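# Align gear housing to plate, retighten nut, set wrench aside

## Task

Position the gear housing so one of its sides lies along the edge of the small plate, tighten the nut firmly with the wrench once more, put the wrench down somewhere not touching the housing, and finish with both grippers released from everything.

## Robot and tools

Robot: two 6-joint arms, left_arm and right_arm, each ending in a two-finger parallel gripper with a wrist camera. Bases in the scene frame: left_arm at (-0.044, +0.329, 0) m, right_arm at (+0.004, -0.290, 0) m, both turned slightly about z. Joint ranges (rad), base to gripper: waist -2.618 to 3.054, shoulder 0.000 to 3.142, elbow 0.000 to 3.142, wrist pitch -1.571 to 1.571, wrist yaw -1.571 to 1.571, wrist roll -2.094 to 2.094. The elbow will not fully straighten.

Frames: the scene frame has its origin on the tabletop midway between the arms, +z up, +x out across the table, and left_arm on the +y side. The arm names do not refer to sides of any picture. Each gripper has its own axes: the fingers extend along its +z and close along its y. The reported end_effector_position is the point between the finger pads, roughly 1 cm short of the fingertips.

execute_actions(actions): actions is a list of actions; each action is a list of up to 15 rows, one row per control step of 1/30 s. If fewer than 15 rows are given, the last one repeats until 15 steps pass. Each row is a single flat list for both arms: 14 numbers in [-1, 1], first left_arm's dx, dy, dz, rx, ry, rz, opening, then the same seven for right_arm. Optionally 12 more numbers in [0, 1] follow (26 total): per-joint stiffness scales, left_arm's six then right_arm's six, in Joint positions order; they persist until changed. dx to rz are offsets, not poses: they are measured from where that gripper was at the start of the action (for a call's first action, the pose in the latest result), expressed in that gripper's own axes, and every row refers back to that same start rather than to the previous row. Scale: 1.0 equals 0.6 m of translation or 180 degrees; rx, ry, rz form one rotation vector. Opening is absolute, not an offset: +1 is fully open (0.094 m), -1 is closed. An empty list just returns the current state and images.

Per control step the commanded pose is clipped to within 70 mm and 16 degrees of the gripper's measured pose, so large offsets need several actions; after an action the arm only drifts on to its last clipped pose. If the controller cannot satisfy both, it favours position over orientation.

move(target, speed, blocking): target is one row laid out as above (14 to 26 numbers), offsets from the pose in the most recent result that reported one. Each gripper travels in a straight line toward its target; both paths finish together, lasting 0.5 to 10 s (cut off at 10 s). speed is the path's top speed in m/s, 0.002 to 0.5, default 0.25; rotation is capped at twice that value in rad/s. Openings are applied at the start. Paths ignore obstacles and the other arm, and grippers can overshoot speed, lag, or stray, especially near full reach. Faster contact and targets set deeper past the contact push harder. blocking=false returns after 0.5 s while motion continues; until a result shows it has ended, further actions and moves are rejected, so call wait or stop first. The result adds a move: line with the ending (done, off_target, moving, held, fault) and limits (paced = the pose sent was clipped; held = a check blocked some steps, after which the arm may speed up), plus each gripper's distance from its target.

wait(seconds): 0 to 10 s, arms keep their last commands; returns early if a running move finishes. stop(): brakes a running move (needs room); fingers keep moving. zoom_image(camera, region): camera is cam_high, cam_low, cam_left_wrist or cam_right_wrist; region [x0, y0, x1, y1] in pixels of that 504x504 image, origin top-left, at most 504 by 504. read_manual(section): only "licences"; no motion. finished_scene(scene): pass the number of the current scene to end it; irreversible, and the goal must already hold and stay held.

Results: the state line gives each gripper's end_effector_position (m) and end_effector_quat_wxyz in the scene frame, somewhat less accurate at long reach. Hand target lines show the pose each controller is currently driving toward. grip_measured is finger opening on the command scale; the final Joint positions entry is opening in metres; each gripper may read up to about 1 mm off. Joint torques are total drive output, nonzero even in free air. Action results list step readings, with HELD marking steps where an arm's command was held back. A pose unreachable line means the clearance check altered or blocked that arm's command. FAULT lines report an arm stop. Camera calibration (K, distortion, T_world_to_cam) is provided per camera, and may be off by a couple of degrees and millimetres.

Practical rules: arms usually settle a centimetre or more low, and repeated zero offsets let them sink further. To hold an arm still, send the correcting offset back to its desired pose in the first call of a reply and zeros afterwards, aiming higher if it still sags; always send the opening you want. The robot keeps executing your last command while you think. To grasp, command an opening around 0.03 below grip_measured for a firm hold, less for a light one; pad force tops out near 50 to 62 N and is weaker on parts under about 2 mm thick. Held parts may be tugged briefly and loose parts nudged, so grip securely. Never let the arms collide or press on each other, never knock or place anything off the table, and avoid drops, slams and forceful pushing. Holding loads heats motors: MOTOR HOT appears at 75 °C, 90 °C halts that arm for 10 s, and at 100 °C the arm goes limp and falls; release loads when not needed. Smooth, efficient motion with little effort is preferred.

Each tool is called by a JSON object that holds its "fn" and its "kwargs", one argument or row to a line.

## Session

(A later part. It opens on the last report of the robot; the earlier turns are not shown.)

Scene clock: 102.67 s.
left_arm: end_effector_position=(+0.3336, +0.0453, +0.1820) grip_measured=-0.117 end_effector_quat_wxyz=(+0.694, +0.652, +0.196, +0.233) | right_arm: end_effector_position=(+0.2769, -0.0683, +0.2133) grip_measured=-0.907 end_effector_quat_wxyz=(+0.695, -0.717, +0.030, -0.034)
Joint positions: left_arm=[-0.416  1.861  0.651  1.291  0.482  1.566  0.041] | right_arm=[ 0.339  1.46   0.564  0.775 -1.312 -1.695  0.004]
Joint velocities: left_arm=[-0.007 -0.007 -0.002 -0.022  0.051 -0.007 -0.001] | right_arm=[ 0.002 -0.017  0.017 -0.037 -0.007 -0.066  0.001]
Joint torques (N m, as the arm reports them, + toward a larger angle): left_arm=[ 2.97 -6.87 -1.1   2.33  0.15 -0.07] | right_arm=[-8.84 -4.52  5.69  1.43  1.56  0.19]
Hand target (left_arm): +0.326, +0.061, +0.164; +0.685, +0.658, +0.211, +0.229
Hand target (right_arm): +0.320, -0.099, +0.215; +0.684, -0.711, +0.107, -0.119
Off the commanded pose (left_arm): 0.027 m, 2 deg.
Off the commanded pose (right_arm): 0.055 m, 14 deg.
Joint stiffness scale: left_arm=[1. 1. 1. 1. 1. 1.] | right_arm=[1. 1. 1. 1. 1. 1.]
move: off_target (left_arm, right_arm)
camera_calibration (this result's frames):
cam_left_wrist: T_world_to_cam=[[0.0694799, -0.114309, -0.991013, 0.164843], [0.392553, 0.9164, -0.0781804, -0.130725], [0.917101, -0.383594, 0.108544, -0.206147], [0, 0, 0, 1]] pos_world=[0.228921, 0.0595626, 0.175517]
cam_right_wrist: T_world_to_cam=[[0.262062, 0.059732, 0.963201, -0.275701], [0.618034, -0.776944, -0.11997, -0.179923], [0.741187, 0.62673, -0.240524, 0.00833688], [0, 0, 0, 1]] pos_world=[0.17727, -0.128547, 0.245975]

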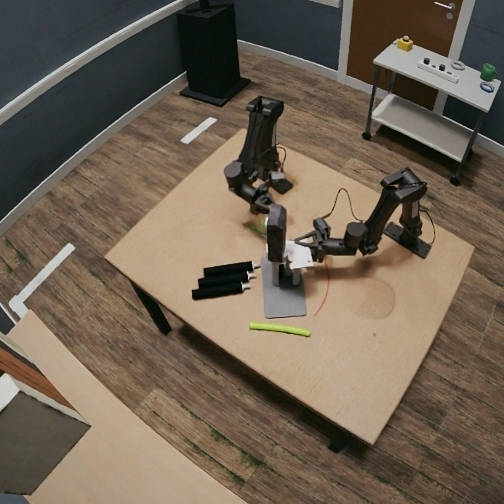

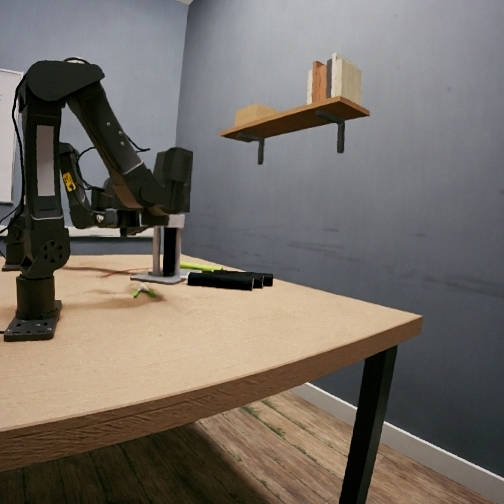

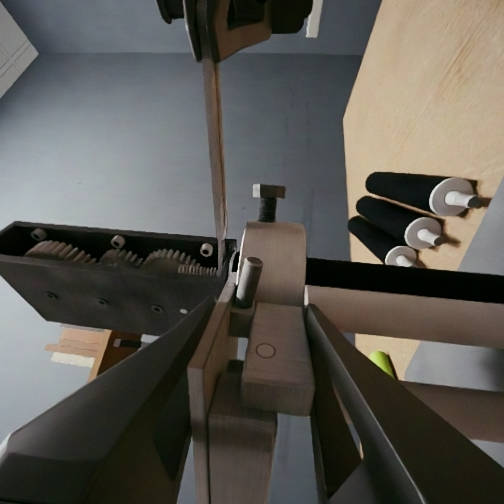

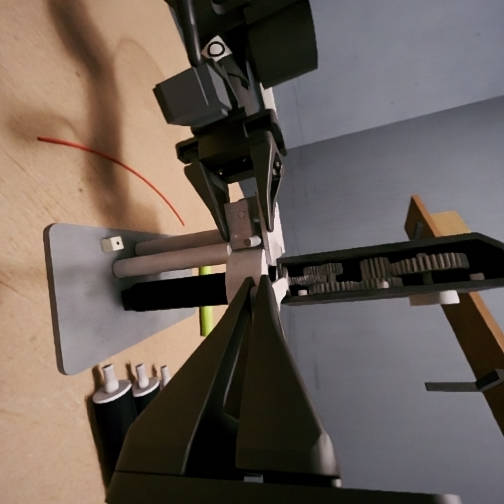

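{"fn": "move", "kwargs": {
  "target": [0,0,0,0,0,0,0.6,0.005,-0.003,0.008,0,0.13,0,-0.92],
  "speed": 0.15
}}

{"fn": "move", "kwargs": {
  "target": [0,0.02,-0.13,0,0,0,1,0,-0.003,0.005,0,0.13,0,-0.92],
  "speed": 0.15
}}

{"fn": "move", "kwargs": {
  "target": [0,0.3,0,0.207,0.154,-0.382,1,0,0,0,0,0,0,-1],
  "speed": 0.35
}}

Scene clock: 104.83 s.
left_arm: end_effector_position=(+0.3330, +0.0448, +0.1832) grip_measured=+0.598 end_effector_quat_wxyz=(+0.695, +0.652, +0.193, +0.234) | right_arm: end_effector_position=(+0.2669, -0.0597, +0.2125) grip_measured=-0.907 end_effector_quat_wxyz=(+0.684, -0.701, +0.137, -0.148)
Joint positions: left_arm=[-0.416  1.861  0.652  1.296  0.485  1.567  0.075] | right_arm=[ 0.501  1.218  0.351  0.836 -0.834 -1.614  0.004]
Joint velocities: left_arm=[ 0.002 -0.017 -0.002 -0.007  0.007 -0.022  0.001] | right_arm=[ 0.017 -0.002 -0.007  0.007  0.022 -0.037 -0.001]
Joint torques (N m, as the arm reports them, + toward a larger angle): left_arm=[ 0.06 -7.42  5.13  1.77 -0.04  0.01] | right_arm=[ 0.57 -3.6   6.46  1.36  1.02  0.13]
Hand target (left_arm): +0.333, +0.045, +0.182; +0.694, +0.652, +0.196, +0.233
Hand target (right_arm): +0.279, -0.066, +0.216; +0.679, -0.693, +0.169, -0.177
Off the commanded pose (left_arm): 0.001 m, 0 deg.
Off the commanded pose (right_arm): 0.014 m, 5 deg.
Joint stiffness scale: left_arm=[1. 1. 1. 1. 1. 1.] | right_arm=[1. 1. 1. 1. 1. 1.]
move: off_target (right_arm)
camera_calibration (this result's frames):
cam_left_wrist: T_world_to_cam=[[0.0751257, -0.116245, -0.990375, 0.164114], [0.396786, 0.914654, -0.0772584, -0.131372], [0.914832, -0.387163, 0.114838, -0.206201], [0, 0, 0, 1]] pos_world=[0.228436, 0.0594039, 0.176065]
cam_right_wrist: T_world_to_cam=[[0.252119, -0.0286931, 0.967271, -0.276381], [0.347246, -0.930307, -0.118106, -0.104415], [0.903248, 0.365658, -0.224584, -0.0520282], [0, 0, 0, 1]] pos_world=[0.152933, -0.0860438, 0.243318]

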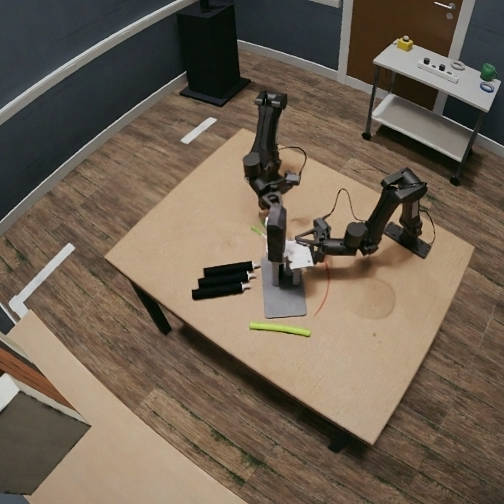

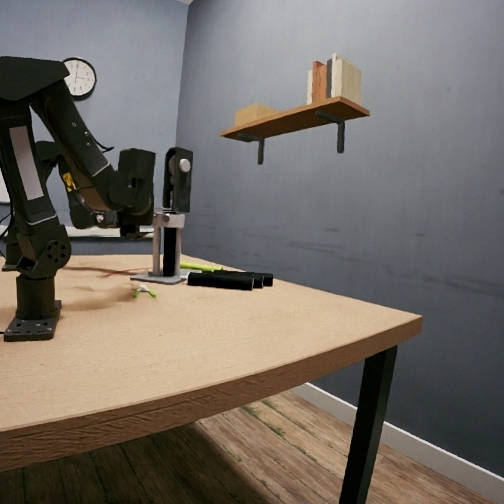

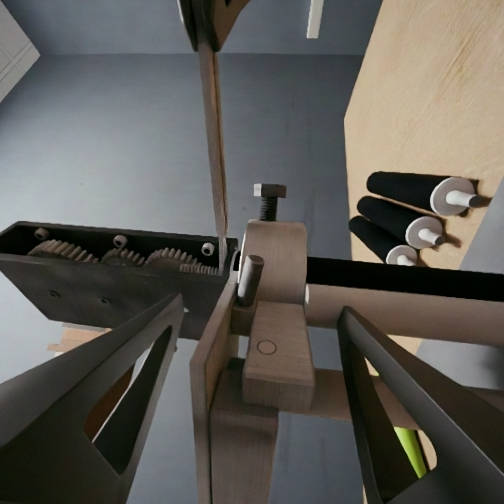

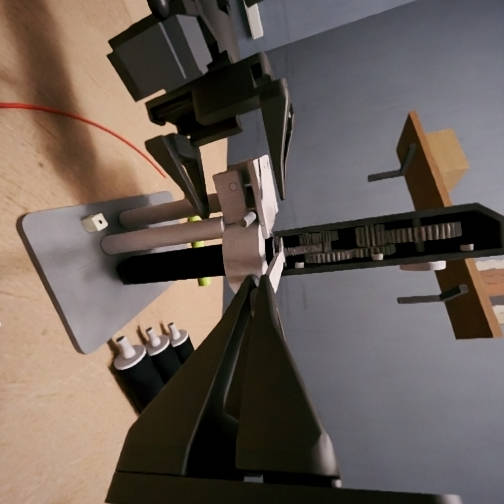

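Scene clock: 106.57 s.
left_arm: end_effector_position=(+0.2919, +0.1059, +0.1826) grip_measured=+1.000 end_effector_quat_wxyz=(+0.689, +0.658, +0.195, +0.233) | right_arm: end_effector_position=(+0.2672, -0.0592, +0.2130) grip_measured=-0.907 end_effector_quat_wxyz=(+0.647, -0.654, +0.269, -0.285)
Joint positions: left_arm=[-0.271  1.661  0.403  1.331  0.63   1.565  0.094] | right_arm=[ 0.84   1.047  0.247  0.798 -0.099 -1.595  0.004]
Joint velocities: left_arm=[-0.012  0.002 -0.022 -0.007 -0.007 -0.051  0.   ] | right_arm=[ 0.007  0.007 -0.002  0.007  0.022 -0.022  0.001]
Joint torques (N m, as the arm reports them, + toward a larger angle): left_arm=[ 0.74 -7.37  3.54  1.87  0.08 -0.17] | right_arm=[ 1.24 -2.05  7.5   1.49  0.22  0.04]
Hand target (left_arm): +0.288, +0.109, +0.189; +0.695, +0.652, +0.193, +0.234
Hand target (right_arm): +0.268, -0.058, +0.215; +0.645, -0.654, +0.274, -0.286
Off the commanded pose (left_arm): 0.009 m, 1 deg.
Off the commanded pose (right_arm): 0.003 m, 1 deg.
Joint stiffness scale: left_arm=[1. 1. 1. 1. 1. 1.] | right_arm=[1. 1. 1. 1. 1. 1.]
move: done
camera_calibration (this result's frames):
cam_left_wrist: T_world_to_cam=[[0.065995, -0.101605, -0.992633, 0.175254], [0.394762, 0.916297, -0.0675458, -0.172392], [0.91641, -0.387396, 0.100581, -0.1427], [0, 0, 0, 1]] pos_world=[0.187259, 0.120488, 0.176671]
cam_right_wrist: T_world_to_cam=[[0.204888, -0.134381, 0.969517, -0.271029], [-0.0380523, -0.990875, -0.1293, -0.00219812], [0.978045, -0.0104002, -0.208132, -0.0981345], [0, 0, 0, 1]] pos_world=[0.151427, -0.03962, 0.242058]

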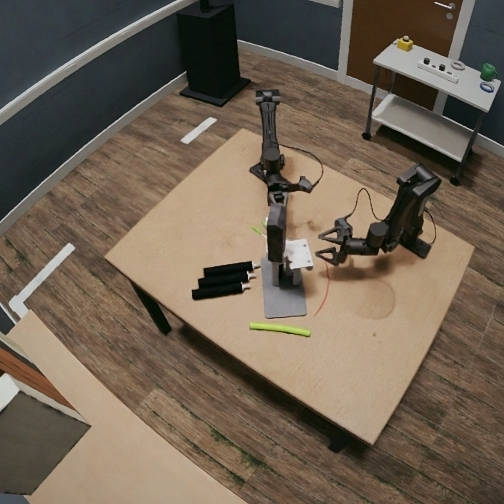

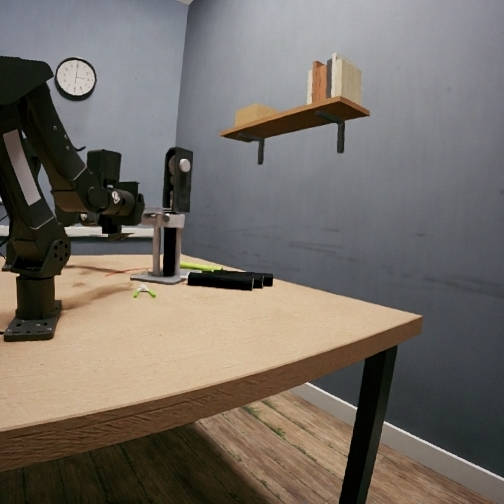

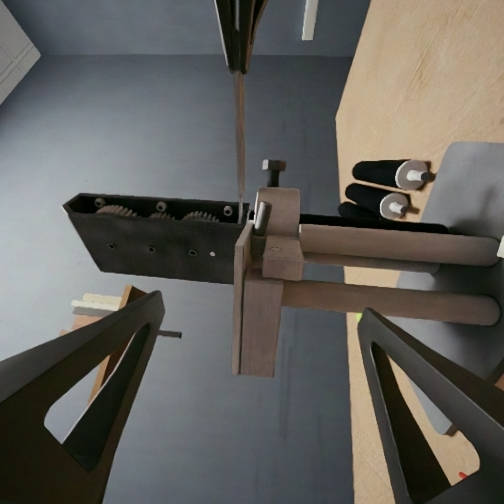

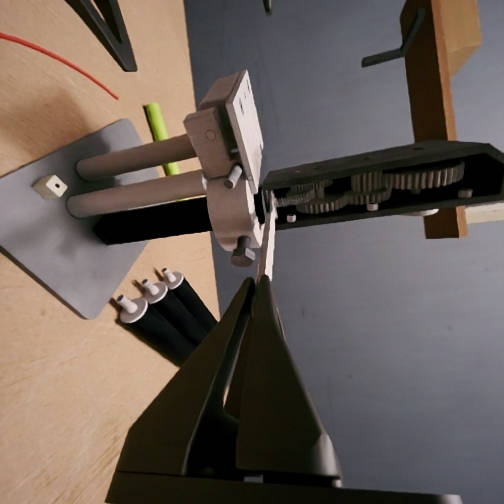

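Scene clock: 109.43 s.
left_arm: end_effector_position=(+0.2753, +0.1134, +0.3505) grip_measured=+1.000 end_effector_quat_wxyz=(+0.392, +0.544, +0.733, -0.114) | right_arm: end_effector_position=(+0.2671, -0.0593, +0.2129) grip_measured=-0.908 end_effector_quat_wxyz=(+0.647, -0.654, +0.269, -0.285)
Joint positions: left_arm=[-0.379  1.505  1.84  -1.126  0.357  0.696  0.094] | right_arm=[ 0.84   1.047  0.246  0.799 -0.099 -1.595  0.004]
Joint velocities: left_arm=[-0.007 -0.027 -0.007 -0.037 -0.051  0.037  0.   ] | right_arm=[-0.002  0.007 -0.002 -0.007  0.022 -0.022  0.   ]
Joint torques (N m, as the arm reports them, + toward a larger angle): left_arm=[ 0.62 -5.37  9.69  1.52  0.35 -0.07] | right_arm=[ 0.05 -1.61  6.75  1.64  0.    0.01]
Hand target (left_arm): +0.276, +0.114, +0.363; +0.405, +0.540, +0.728, -0.118
Hand target (right_arm): +0.267, -0.059, +0.213; +0.647, -0.654, +0.269, -0.285
Off the commanded pose (left_arm): 0.013 m, 2 deg.
Off the commanded pose (right_arm): 0.000 m, 0 deg.
Joint stiffness scale: left_arm=[1. 1. 1. 1. 1. 1.] | right_arm=[1. 1. 1. 1. 1. 1.]
move: off_target (left_arm)
camera_calibration (this result's frames):
cam_left_wrist: T_world_to_cam=[[-0.85266, -0.446482, -0.27134, 0.382963], [-0.381228, 0.886803, -0.261237, 0.123484], [0.357263, -0.119304, -0.926353, 0.341973], [0, 0, 0, 1]] pos_world=[0.251438, 0.102279, 0.45296]
cam_right_wrist: T_world_to_cam=[[0.204888, -0.134381, 0.969517, -0.270863], [-0.0380523, -0.990875, -0.1293, -0.00228496], [0.978045, -0.0104002, -0.208132, -0.0980906], [0, 0, 0, 1]] pos_world=[0.151347, -0.0396833, 0.241895]

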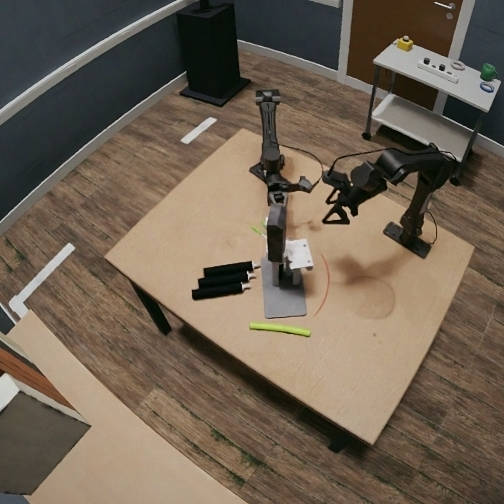

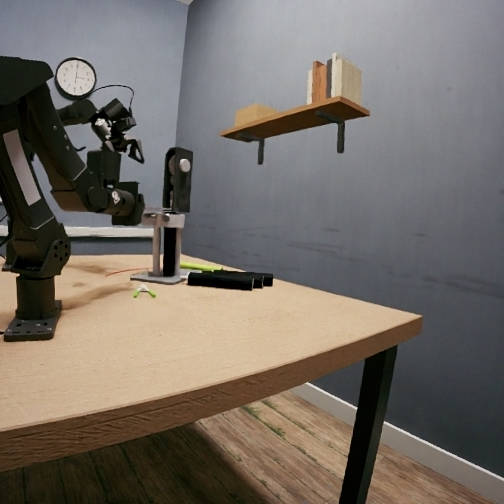

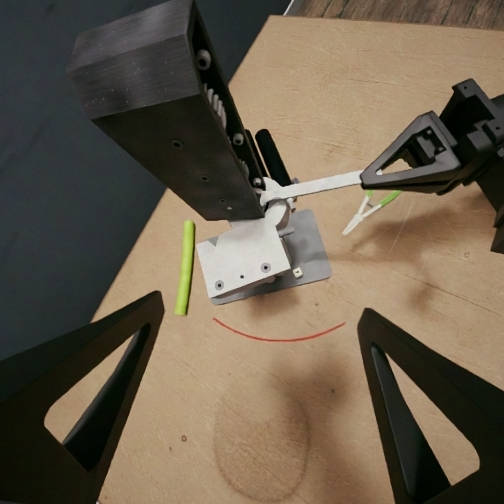

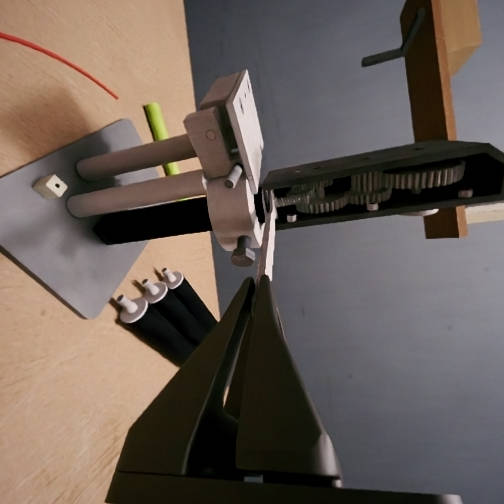

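{"fn": "execute_actions", "kwargs": {
  "actions": []
}}

Scene clock: 110.13 s.
left_arm: end_effector_position=(+0.2750, +0.1137, +0.3500) grip_measured=+1.000 end_effector_quat_wxyz=(+0.391, +0.544, +0.733, -0.114) | right_arm: end_effector_position=(+0.2671, -0.0593, +0.2129) grip_measured=-0.908 end_effector_quat_wxyz=(+0.647, -0.654, +0.269, -0.285)
Joint positions: left_arm=[-0.379  1.505  1.84  -1.129  0.357  0.696  0.094] | right_arm=[ 0.84   1.047  0.246  0.799 -0.099 -1.595  0.004]
Joint velocities: left_arm=[-0.012 -0.002 -0.002 -0.066  0.051 -0.11   0.   ] | right_arm=[-0.002 -0.007 -0.012 -0.022 -0.037 -0.066  0.   ]
Joint torques (N m, as the arm reports them, + toward a larger angle): left_arm=[ 0.7  -5.35  9.51  1.55  0.31 -0.07] | right_arm=[ 0.03 -1.53  6.77  1.65 -0.01  0.  ]
Hand target (left_arm): +0.276, +0.114, +0.363; +0.405, +0.540, +0.728, -0.118
Hand target (right_arm): +0.267, -0.059, +0.213; +0.647, -0.654, +0.269, -0.285
Off the commanded pose (left_arm): 0.014 m, 2 deg.
Off the commanded pose (right_arm): 0.000 m, 0 deg.
Joint stiffness scale: left_arm=[1. 1. 1. 1. 1. 1.] | right_arm=[1. 1. 1. 1. 1. 1.]
camera_calibration (this result's frames):
cam_left_wrist: T_world_to_cam=[[-0.853145, -0.446503, -0.269775, 0.38229], [-0.382197, 0.88695, -0.259316, 0.122543], [0.355062, -0.118127, -0.927349, 0.342536], [0, 0, 0, 1]] pos_world=[0.251363, 0.102467, 0.45256]
cam_right_wrist: T_world_to_cam=[[0.204888, -0.134381, 0.969517, -0.270863], [-0.0380523, -0.990875, -0.1293, -0.00228496], [0.978045, -0.0104002, -0.208132, -0.0980906], [0, 0, 0, 1]] pos_world=[0.151347, -0.0396833, 0.241895]

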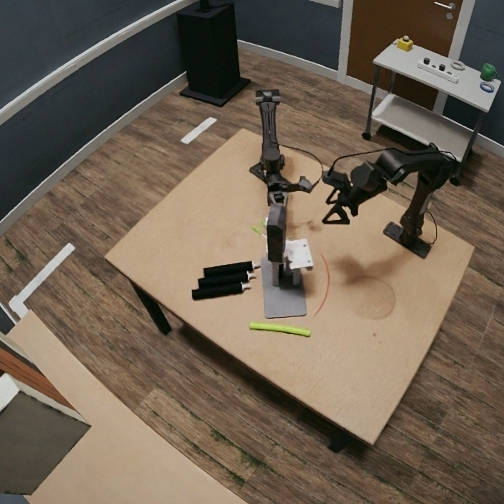

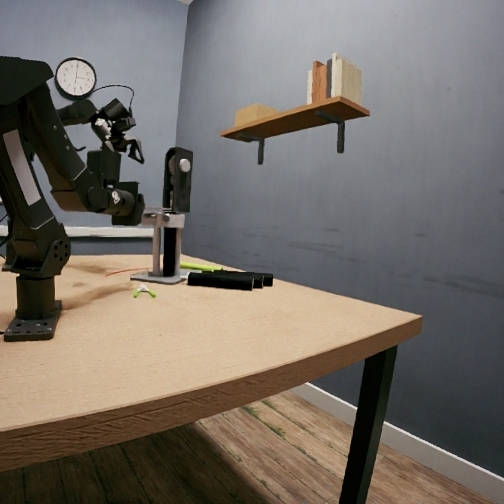

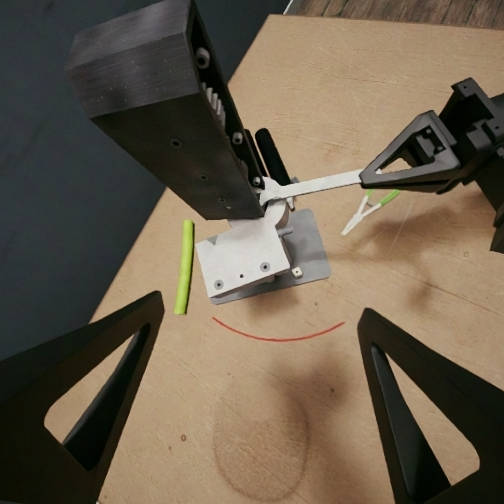

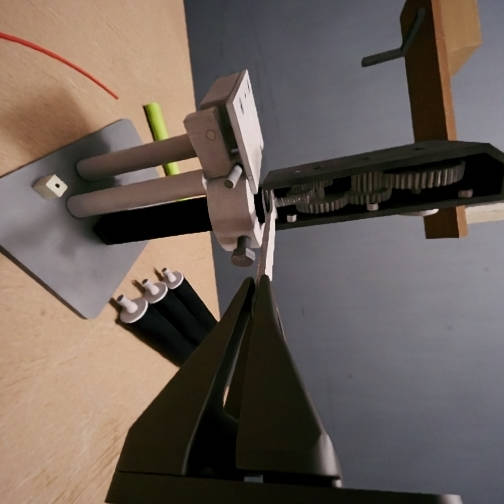

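{"fn": "move", "kwargs": {
  "target": [0,0,-0.05,0,0,0,1, 0,0,0,0,0.055,0,-0.92],
  "speed": 0.1
}}

{"fn": "move", "kwargs": {
  "target": [0,0,0,0,0,0,1, -0.02,-0.005,-0.11,0,0,0,-1],
  "speed": 0.05
}}

{"fn": "move", "kwargs": {
  "target": [0,0,0,0,0,0,1, 0,0,0,0,0,0.99,-1],
  "speed": 0.5
}}

Scene clock: 111.67 s.
left_arm: end_effector_position=(+0.2652, +0.1297, +0.3505) grip_measured=+1.000 end_effector_quat_wxyz=(+0.368, +0.545, +0.745, -0.114) | right_arm: end_effector_position=(+0.2672, -0.0602, +0.2120) grip_measured=-0.907 end_effector_quat_wxyz=(+0.624, -0.628, +0.321, -0.336)
Joint positions: left_arm=[-0.345  1.505  1.886 -1.235  0.37   0.724  0.094] | right_arm=[ 1.002  1.066  0.244  0.826  0.226 -1.594  0.004]
Joint velocities: left_arm=[-0.002  0.012  0.002 -0.022  0.007 -0.081  0.   ] | right_arm=[-0.007 -0.017 -0.017  0.022 -0.037 -0.022  0.   ]
Joint torques (N m, as the arm reports them, + toward a larger angle): left_arm=[ 0.7  -6.71  9.36  1.43  0.36  0.05] | right_arm=[ 1.31 -1.7   6.87  1.64  0.27  0.03]
Hand target (left_arm): +0.261, +0.132, +0.370; +0.391, +0.545, +0.733, -0.114
Hand target (right_arm): +0.267, -0.060, +0.213; +0.622, -0.627, +0.325, -0.339
Off the commanded pose (left_arm): 0.020 m, 3 deg.
Off the commanded pose (right_arm): 0.001 m, 1 deg.
Joint stiffness scale: left_arm=[1. 1. 1. 1. 1. 1.] | right_arm=[1. 1. 1. 1. 1. 1.]
move: off_target (left_arm)
camera_calibration (this result's frames):
cam_left_wrist: T_world_to_cam=[[-0.861164, -0.444975, -0.245751, 0.374715], [-0.398299, 0.891052, -0.21768, 0.0938771], [0.315839, -0.0895759, -0.944575, 0.36112], [0, 0, 0, 1]] pos_world=[0.246026, 0.115437, 0.453627]
cam_right_wrist: T_world_to_cam=[[0.177626, -0.170437, 0.969227, -0.265035], [-0.197104, -0.971093, -0.134642, 0.0414754], [0.964157, -0.167123, -0.206085, -0.104528], [0, 0, 0, 1]] pos_world=[0.156034, -0.0223643, 0.240922]

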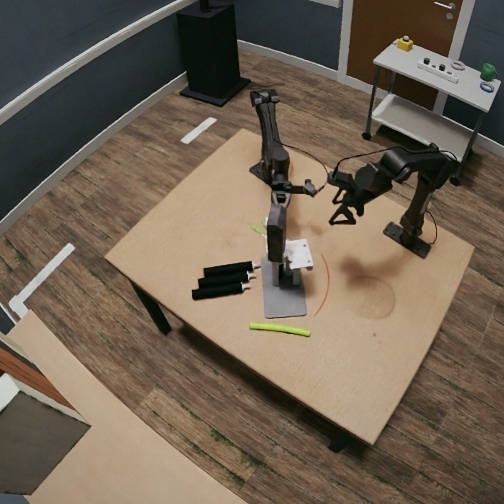

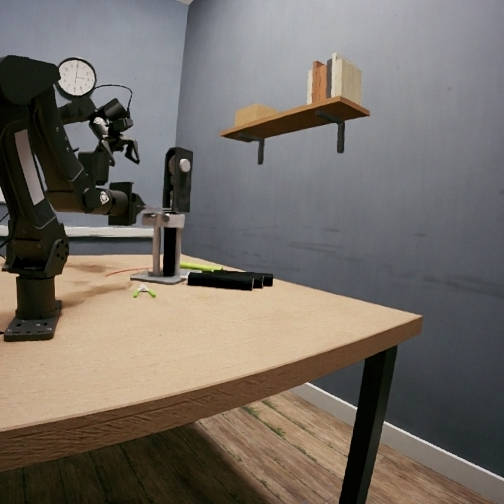

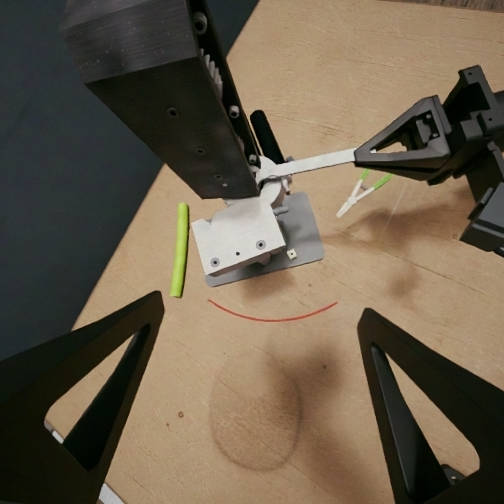

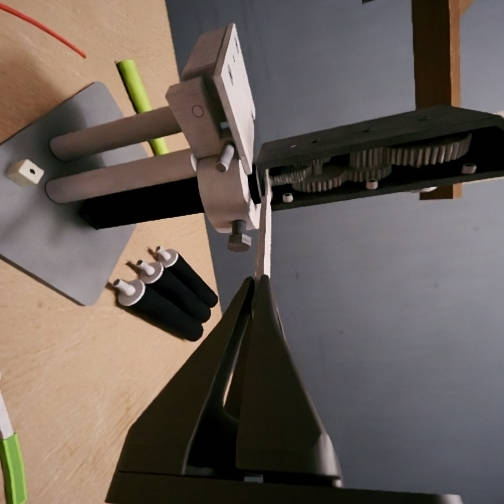

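Scene clock: 113.60 s.
left_arm: end_effector_position=(+0.2655, +0.1301, +0.3504) grip_measured=+1.000 end_effector_quat_wxyz=(+0.368, +0.545, +0.745, -0.113) | right_arm: end_effector_position=(+0.2086, -0.0855, +0.2091) grip_measured=-0.907 end_effector_quat_wxyz=(+0.616, -0.638, +0.318, -0.334)
Joint positions: left_arm=[-0.345  1.505  1.886 -1.235  0.367  0.724  0.094] | right_arm=[ 1.215  0.59   0.142  0.428  0.432 -1.597  0.004]
Joint velocities: left_arm=[ 0.007 -0.007  0.012  0.022  0.007 -0.037  0.   ] | right_arm=[-0.007  0.002 -0.012 -0.081 -0.095 -0.007 -0.   ]
Joint torques (N m, as the arm reports them, + toward a larger angle): left_arm=[-0.01 -5.34  6.21  1.51  0.25 -0.01] | right_arm=[ 0.77 -0.97  7.05  1.6   0.15  0.06]
Hand target (left_arm): +0.265, +0.130, +0.351; +0.368, +0.545, +0.745, -0.114
Hand target (right_arm): +0.207, -0.088, +0.214; +0.624, -0.628, +0.322, -0.335
Off the commanded pose (left_arm): 0.001 m, 0 deg.
Off the commanded pose (right_arm): 0.006 m, 1 deg.
Joint stiffness scale: left_arm=[1. 1. 1. 1. 1. 1.] | right_arm=[1. 1. 1. 1. 1. 1.]
move: done
camera_calibration (this result's frames):
cam_left_wrist: T_world_to_cam=[[-0.86005, -0.446177, -0.247466, 0.375598], [-0.39989, 0.890712, -0.216149, 0.093529], [0.316862, -0.0869394, -0.944479, 0.36027], [0, 0, 0, 1]] pos_world=[0.246279, 0.115598, 0.453431]
cam_right_wrist: T_world_to_cam=[[0.189186, -0.147698, 0.97077, -0.256866], [-0.191357, -0.975214, -0.111083, -0.00153406], [0.963115, -0.164748, -0.21276, -0.0510683], [0, 0, 0, 1]] pos_world=[0.0974864, -0.0478481, 0.238322]

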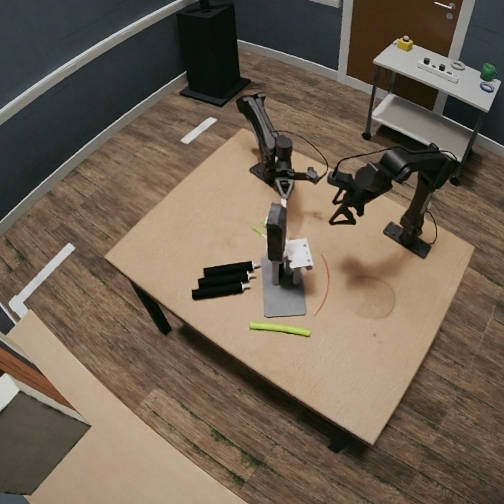

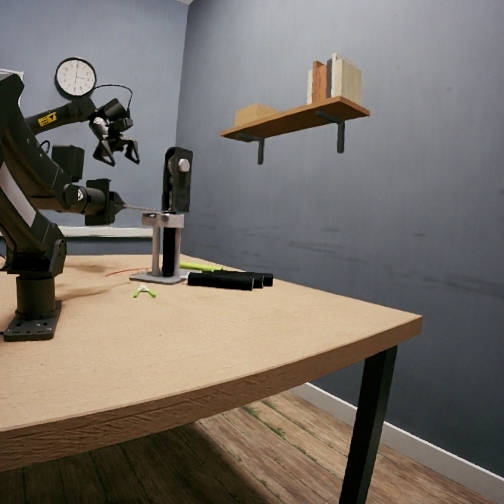

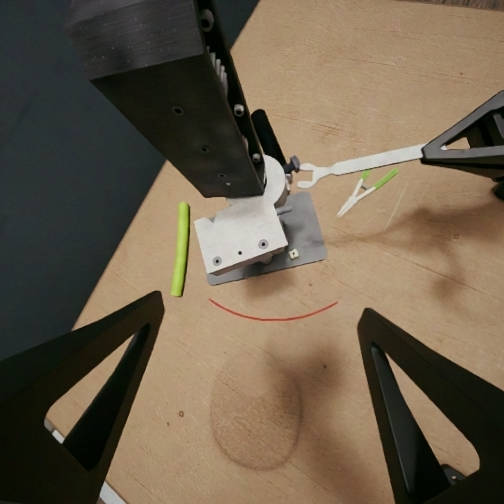

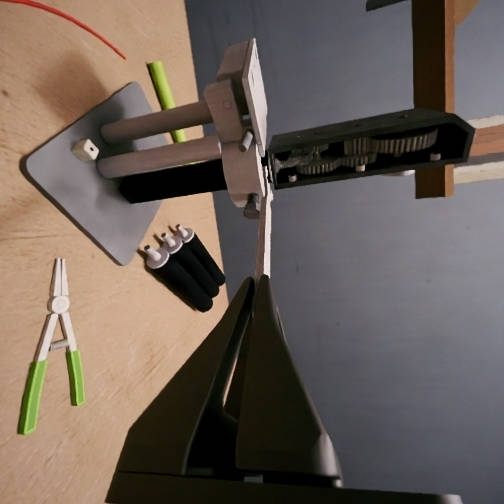

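Scene clock: 117.43 s.
left_arm: end_effector_position=(+0.2658, +0.1305, +0.3503) grip_measured=+1.000 end_effector_quat_wxyz=(+0.368, +0.544, +0.746, -0.112) | right_arm: end_effector_position=(+0.2086, -0.0855, +0.2087) grip_measured=-0.908 end_effector_quat_wxyz=(+0.344, +0.308, +0.644, +0.610)
Joint positions: left_arm=[-0.345  1.505  1.886 -1.235  0.364  0.724  0.094] | right_arm=[1.215 0.59  0.142 0.427 0.432 1.514 0.004]
Joint velocities: left_arm=[-0.012 -0.007  0.002  0.051  0.066  0.022  0.   ] | right_arm=[ 0.007 -0.012  0.002 -0.007  0.051  0.037  0.   ]
Joint torques (N m, as the arm reports them, + toward a larger angle): left_arm=[ 0.07 -5.31  6.25  1.48  0.22 -0.01] | right_arm=[0.03 0.68 7.33 1.63 0.03 0.  ]
Hand target (left_arm): +0.265, +0.130, +0.350; +0.368, +0.545, +0.745, -0.113
Hand target (right_arm): +0.209, -0.086, +0.209; +0.344, +0.308, +0.643, +0.611
Off the commanded pose (left_arm): 0.001 m, 0 deg.
Off the commanded pose (right_arm): 0.000 m, 0 deg.
Joint stiffness scale: left_arm=[1. 1. 1. 1. 1. 1.] | right_arm=[1. 1. 1. 1. 1. 1.]
move: done
camera_calibration (this result's frames):
cam_left_wrist: T_world_to_cam=[[-0.858932, -0.447373, -0.249183, 0.37648], [-0.401482, 0.890365, -0.21462, 0.0931836], [0.317879, -0.0843012, -0.944376, 0.359417], [0, 0, 0, 1]] pos_world=[0.246531, 0.115759, 0.453237]
cam_right_wrist: T_world_to_cam=[[-0.0854117, 0.182703, -0.979451, 0.236071], [-0.98071, 0.158059, 0.115005, 0.212856], [0.175822, 0.97038, 0.165678, 0.131227], [0, 0, 0, 1]] pos_world=[0.205841, -0.204114, 0.184999]

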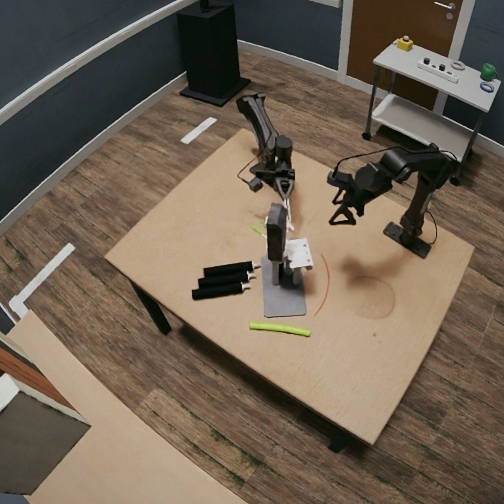

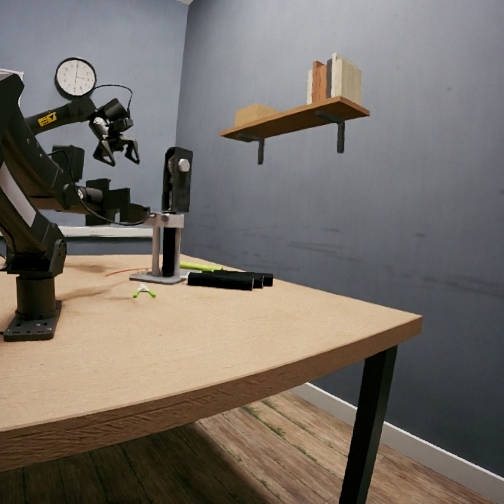

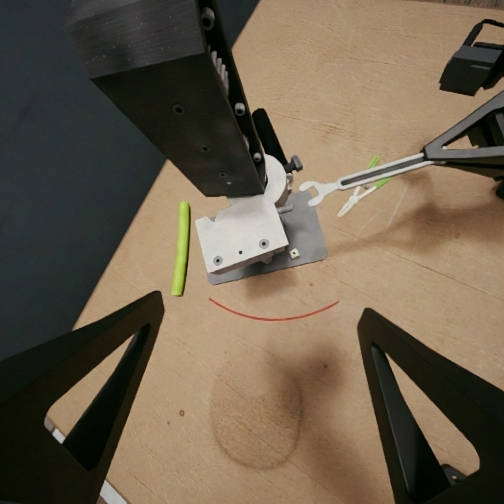

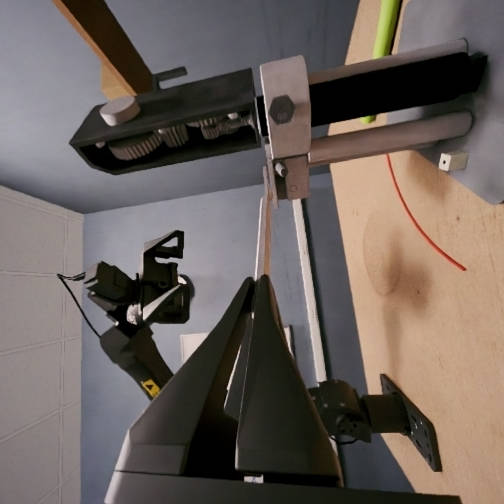

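{"fn": "move", "kwargs": {
  "target": [0,0,0,0,0,0,1, 0.078,0.024,0.055,0,-0.183,0,-1],
  "speed": 0.15
}}

Scene clock: 120.10 s.
left_arm: end_effector_position=(+0.2661, +0.1310, +0.3501) grip_measured=+1.000 end_effector_quat_wxyz=(+0.368, +0.544, +0.746, -0.110) | right_arm: end_effector_position=(+0.2076, -0.0310, +0.2156) grip_measured=-0.908 end_effector_quat_wxyz=(+0.504, +0.472, +0.522, +0.501)
Joint positions: left_arm=[-0.345  1.505  1.886 -1.235  0.361  0.724  0.094] | right_arm=[1.638 1.488 0.493 1.065 1.419 1.447 0.004]
Joint velocities: left_arm=[ 0.007 -0.022  0.012  0.007  0.022  0.037  0.   ] | right_arm=[ 0.012  0.022  0.012  0.183  0.037 -0.081 -0.001]
Joint torques (N m, as the arm reports them, + toward a larger angle): left_arm=[ 0.01 -5.3   6.13  1.48  0.21 -0.01] | right_arm=[ 0.64 -3.47  6.55  1.1   0.12 -0.16]
Hand target (left_arm): +0.266, +0.131, +0.350; +0.368, +0.544, +0.746, -0.111
Hand target (right_arm): +0.207, -0.029, +0.218; +0.509, +0.472, +0.521, +0.498
Off the commanded pose (left_arm): 0.001 m, 0 deg.
Off the commanded pose (right_arm): 0.005 m, 1 deg.
Joint stiffness scale: left_arm=[1. 1. 1. 1. 1. 1.] | right_arm=[1. 1. 1. 1. 1. 1.]
move: done
camera_calibration (this result's frames):
cam_left_wrist: T_world_to_cam=[[-0.857811, -0.448564, -0.250901, 0.377361], [-0.403075, 0.890012, -0.213093, 0.0928408], [0.318891, -0.0816611, -0.944267, 0.358562], [0, 0, 0, 1]] pos_world=[0.246784, 0.115921, 0.453042]
cam_right_wrist: T_world_to_cam=[[0.0537201, 0.212732, -0.975633, 0.204019], [-0.747098, 0.656829, 0.102082, 0.172186], [0.66254, 0.723409, 0.194217, -0.0375844], [0, 0, 0, 1]] pos_world=[0.142581, -0.129309, 0.18877]

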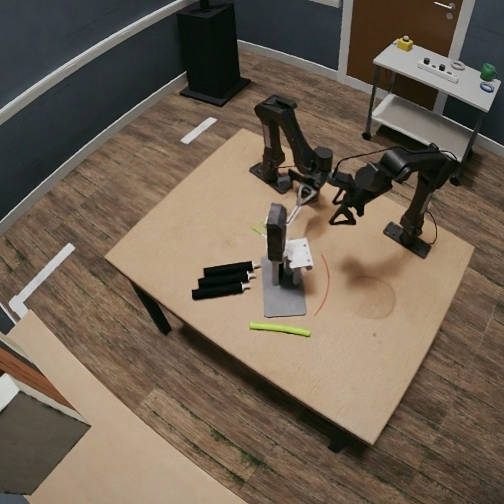

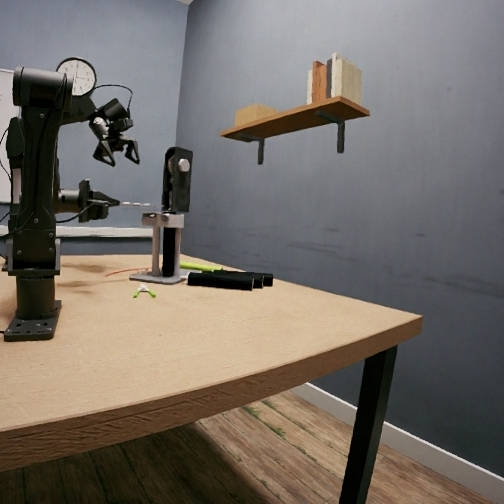

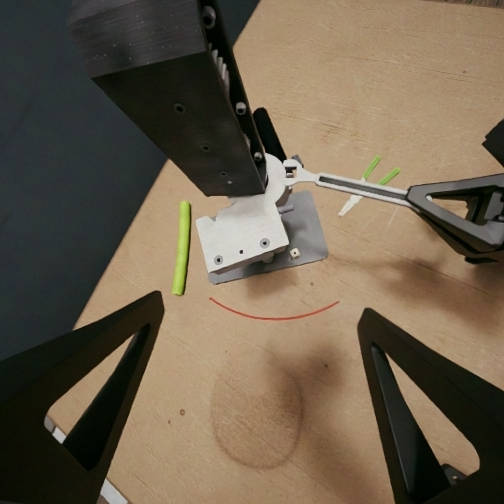

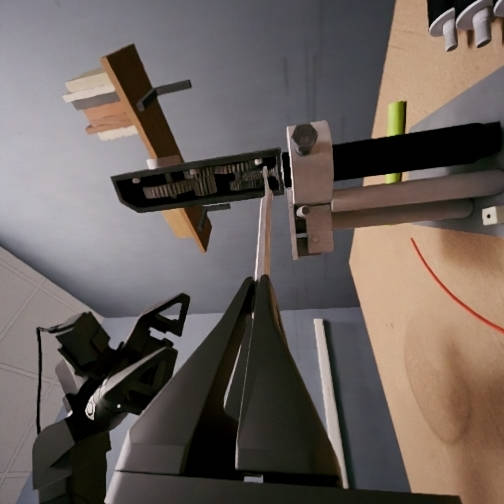

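{"fn": "move", "kwargs": {
  "target": [-0.177,-0.075,0.1,0,0,0,1, 0.012,0,0.01,0,0,0.017,-1],
  "speed": 0.15
}}

{"fn": "zoom_image", "kwargs": {
  "camera": "cam_left_wrist",
  "region": [150,220,330,360]
}}

{"fn": "zoom_image", "kwargs": {
  "camera": "cam_right_wrist",
  "region": [210,120,330,230]
}}

Scene clock: 121.80 s.
left_arm: end_effector_position=(+0.2681, +0.0038, +0.3555) grip_measured=+1.000 end_effector_quat_wxyz=(+0.353, +0.549, +0.750, -0.109) | right_arm: end_effector_position=(+0.2105, -0.0305, +0.2113) grip_measured=-0.908 end_effector_quat_wxyz=(+0.493, +0.487, +0.508, +0.511)
Joint positions: left_arm=[-0.707  1.842  2.307 -1.288  0.115  0.456  0.094] | right_arm=[1.628 1.51  0.493 1.08  1.416 1.505 0.004]
Joint velocities: left_arm=[-0.002 -0.002  0.002 -0.095  0.007  0.007  0.   ] | right_arm=[ 0.002  0.007  0.007 -0.066  0.007 -0.022  0.   ]
Joint torques (N m, as the arm reports them, + toward a larger angle): left_arm=[-0.27 -8.05  9.04  1.6   0.06 -0.13] | right_arm=[-0.7  -3.51  7.63  0.98 -0.19 -0.03]
Hand target (left_arm): +0.267, +0.004, +0.368; +0.368, +0.543, +0.746, -0.111
Hand target (right_arm): +0.213, -0.024, +0.215; +0.491, +0.485, +0.509, +0.514
Off the commanded pose (left_arm): 0.013 m, 2 deg.
Off the commanded pose (right_arm): 0.008 m, 0 deg.
Joint stiffness scale: left_arm=[1. 1. 1. 1. 1. 1.] | right_arm=[1. 1. 1. 1. 1. 1.]
move: off_target (left_arm)
camera_calibration (this result's frames):
cam_left_wrist: T_world_to_cam=[[-0.865858, -0.438019, -0.241719, 0.322259], [-0.402345, 0.896826, -0.183905, 0.197381], [0.297334, -0.0619816, -0.95276, 0.361344], [0, 0, 0, 1]] pos_world=[0.251006, -0.0134644, 0.45847]
cam_right_wrist: T_world_to_cam=[[0.0521766, 0.261206, -0.963872, 0.198874], [-0.742598, 0.655484, 0.137436, 0.165982], [0.667702, 0.708599, 0.228172, -0.0477164], [0, 0, 0, 1]] pos_world=[0.144742, -0.126934, 0.179765]

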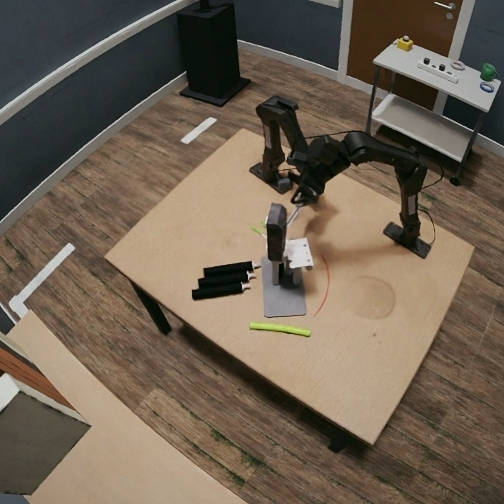

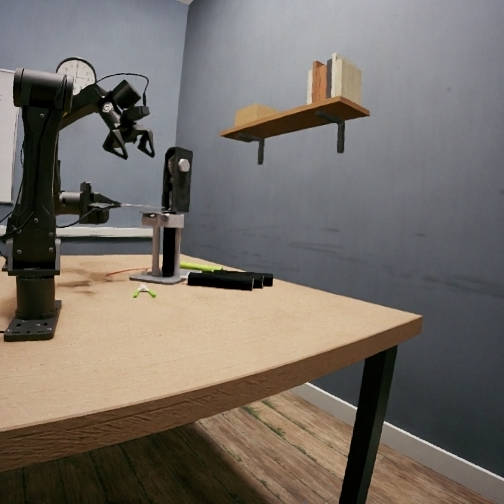

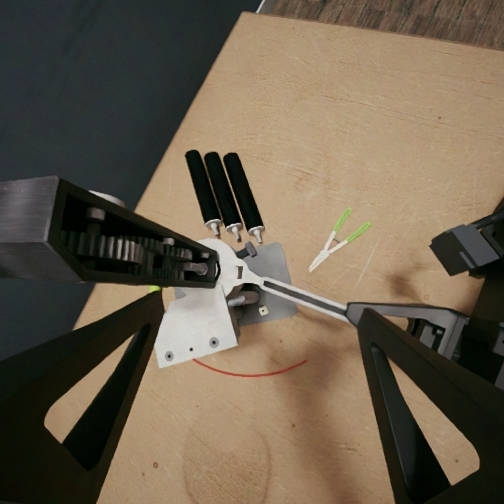

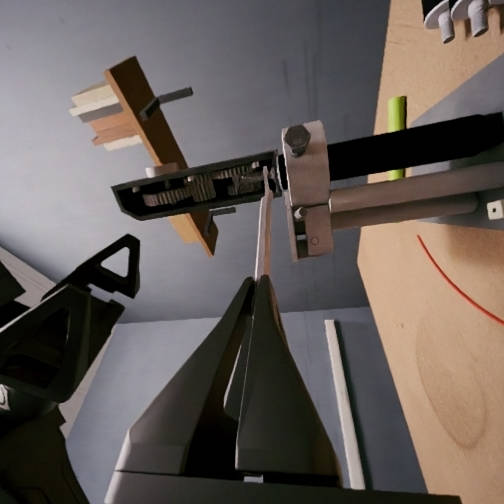

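Region (150, 220, 330, 360) of cam_left_wrist's 504x504 image, scaled by 2.800, with more detail than that image has.

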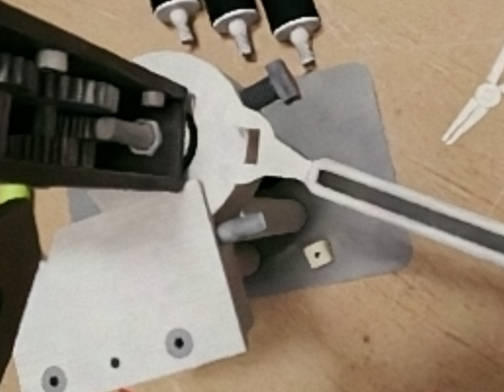

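Region (210, 120, 330, 230) of cam_right_wrist's 504x504 image, scaled by 4.200, with more detail than that image has; it fills the top 462 rows of this view, and the rest is white.

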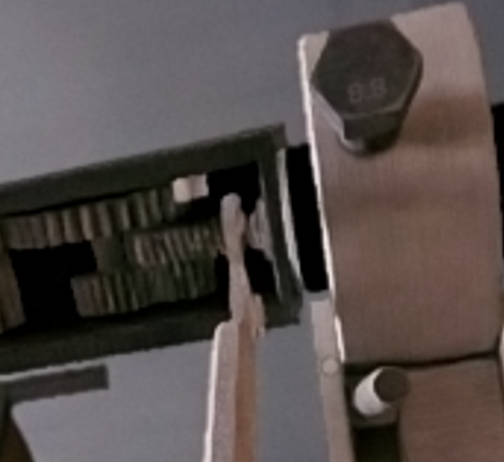

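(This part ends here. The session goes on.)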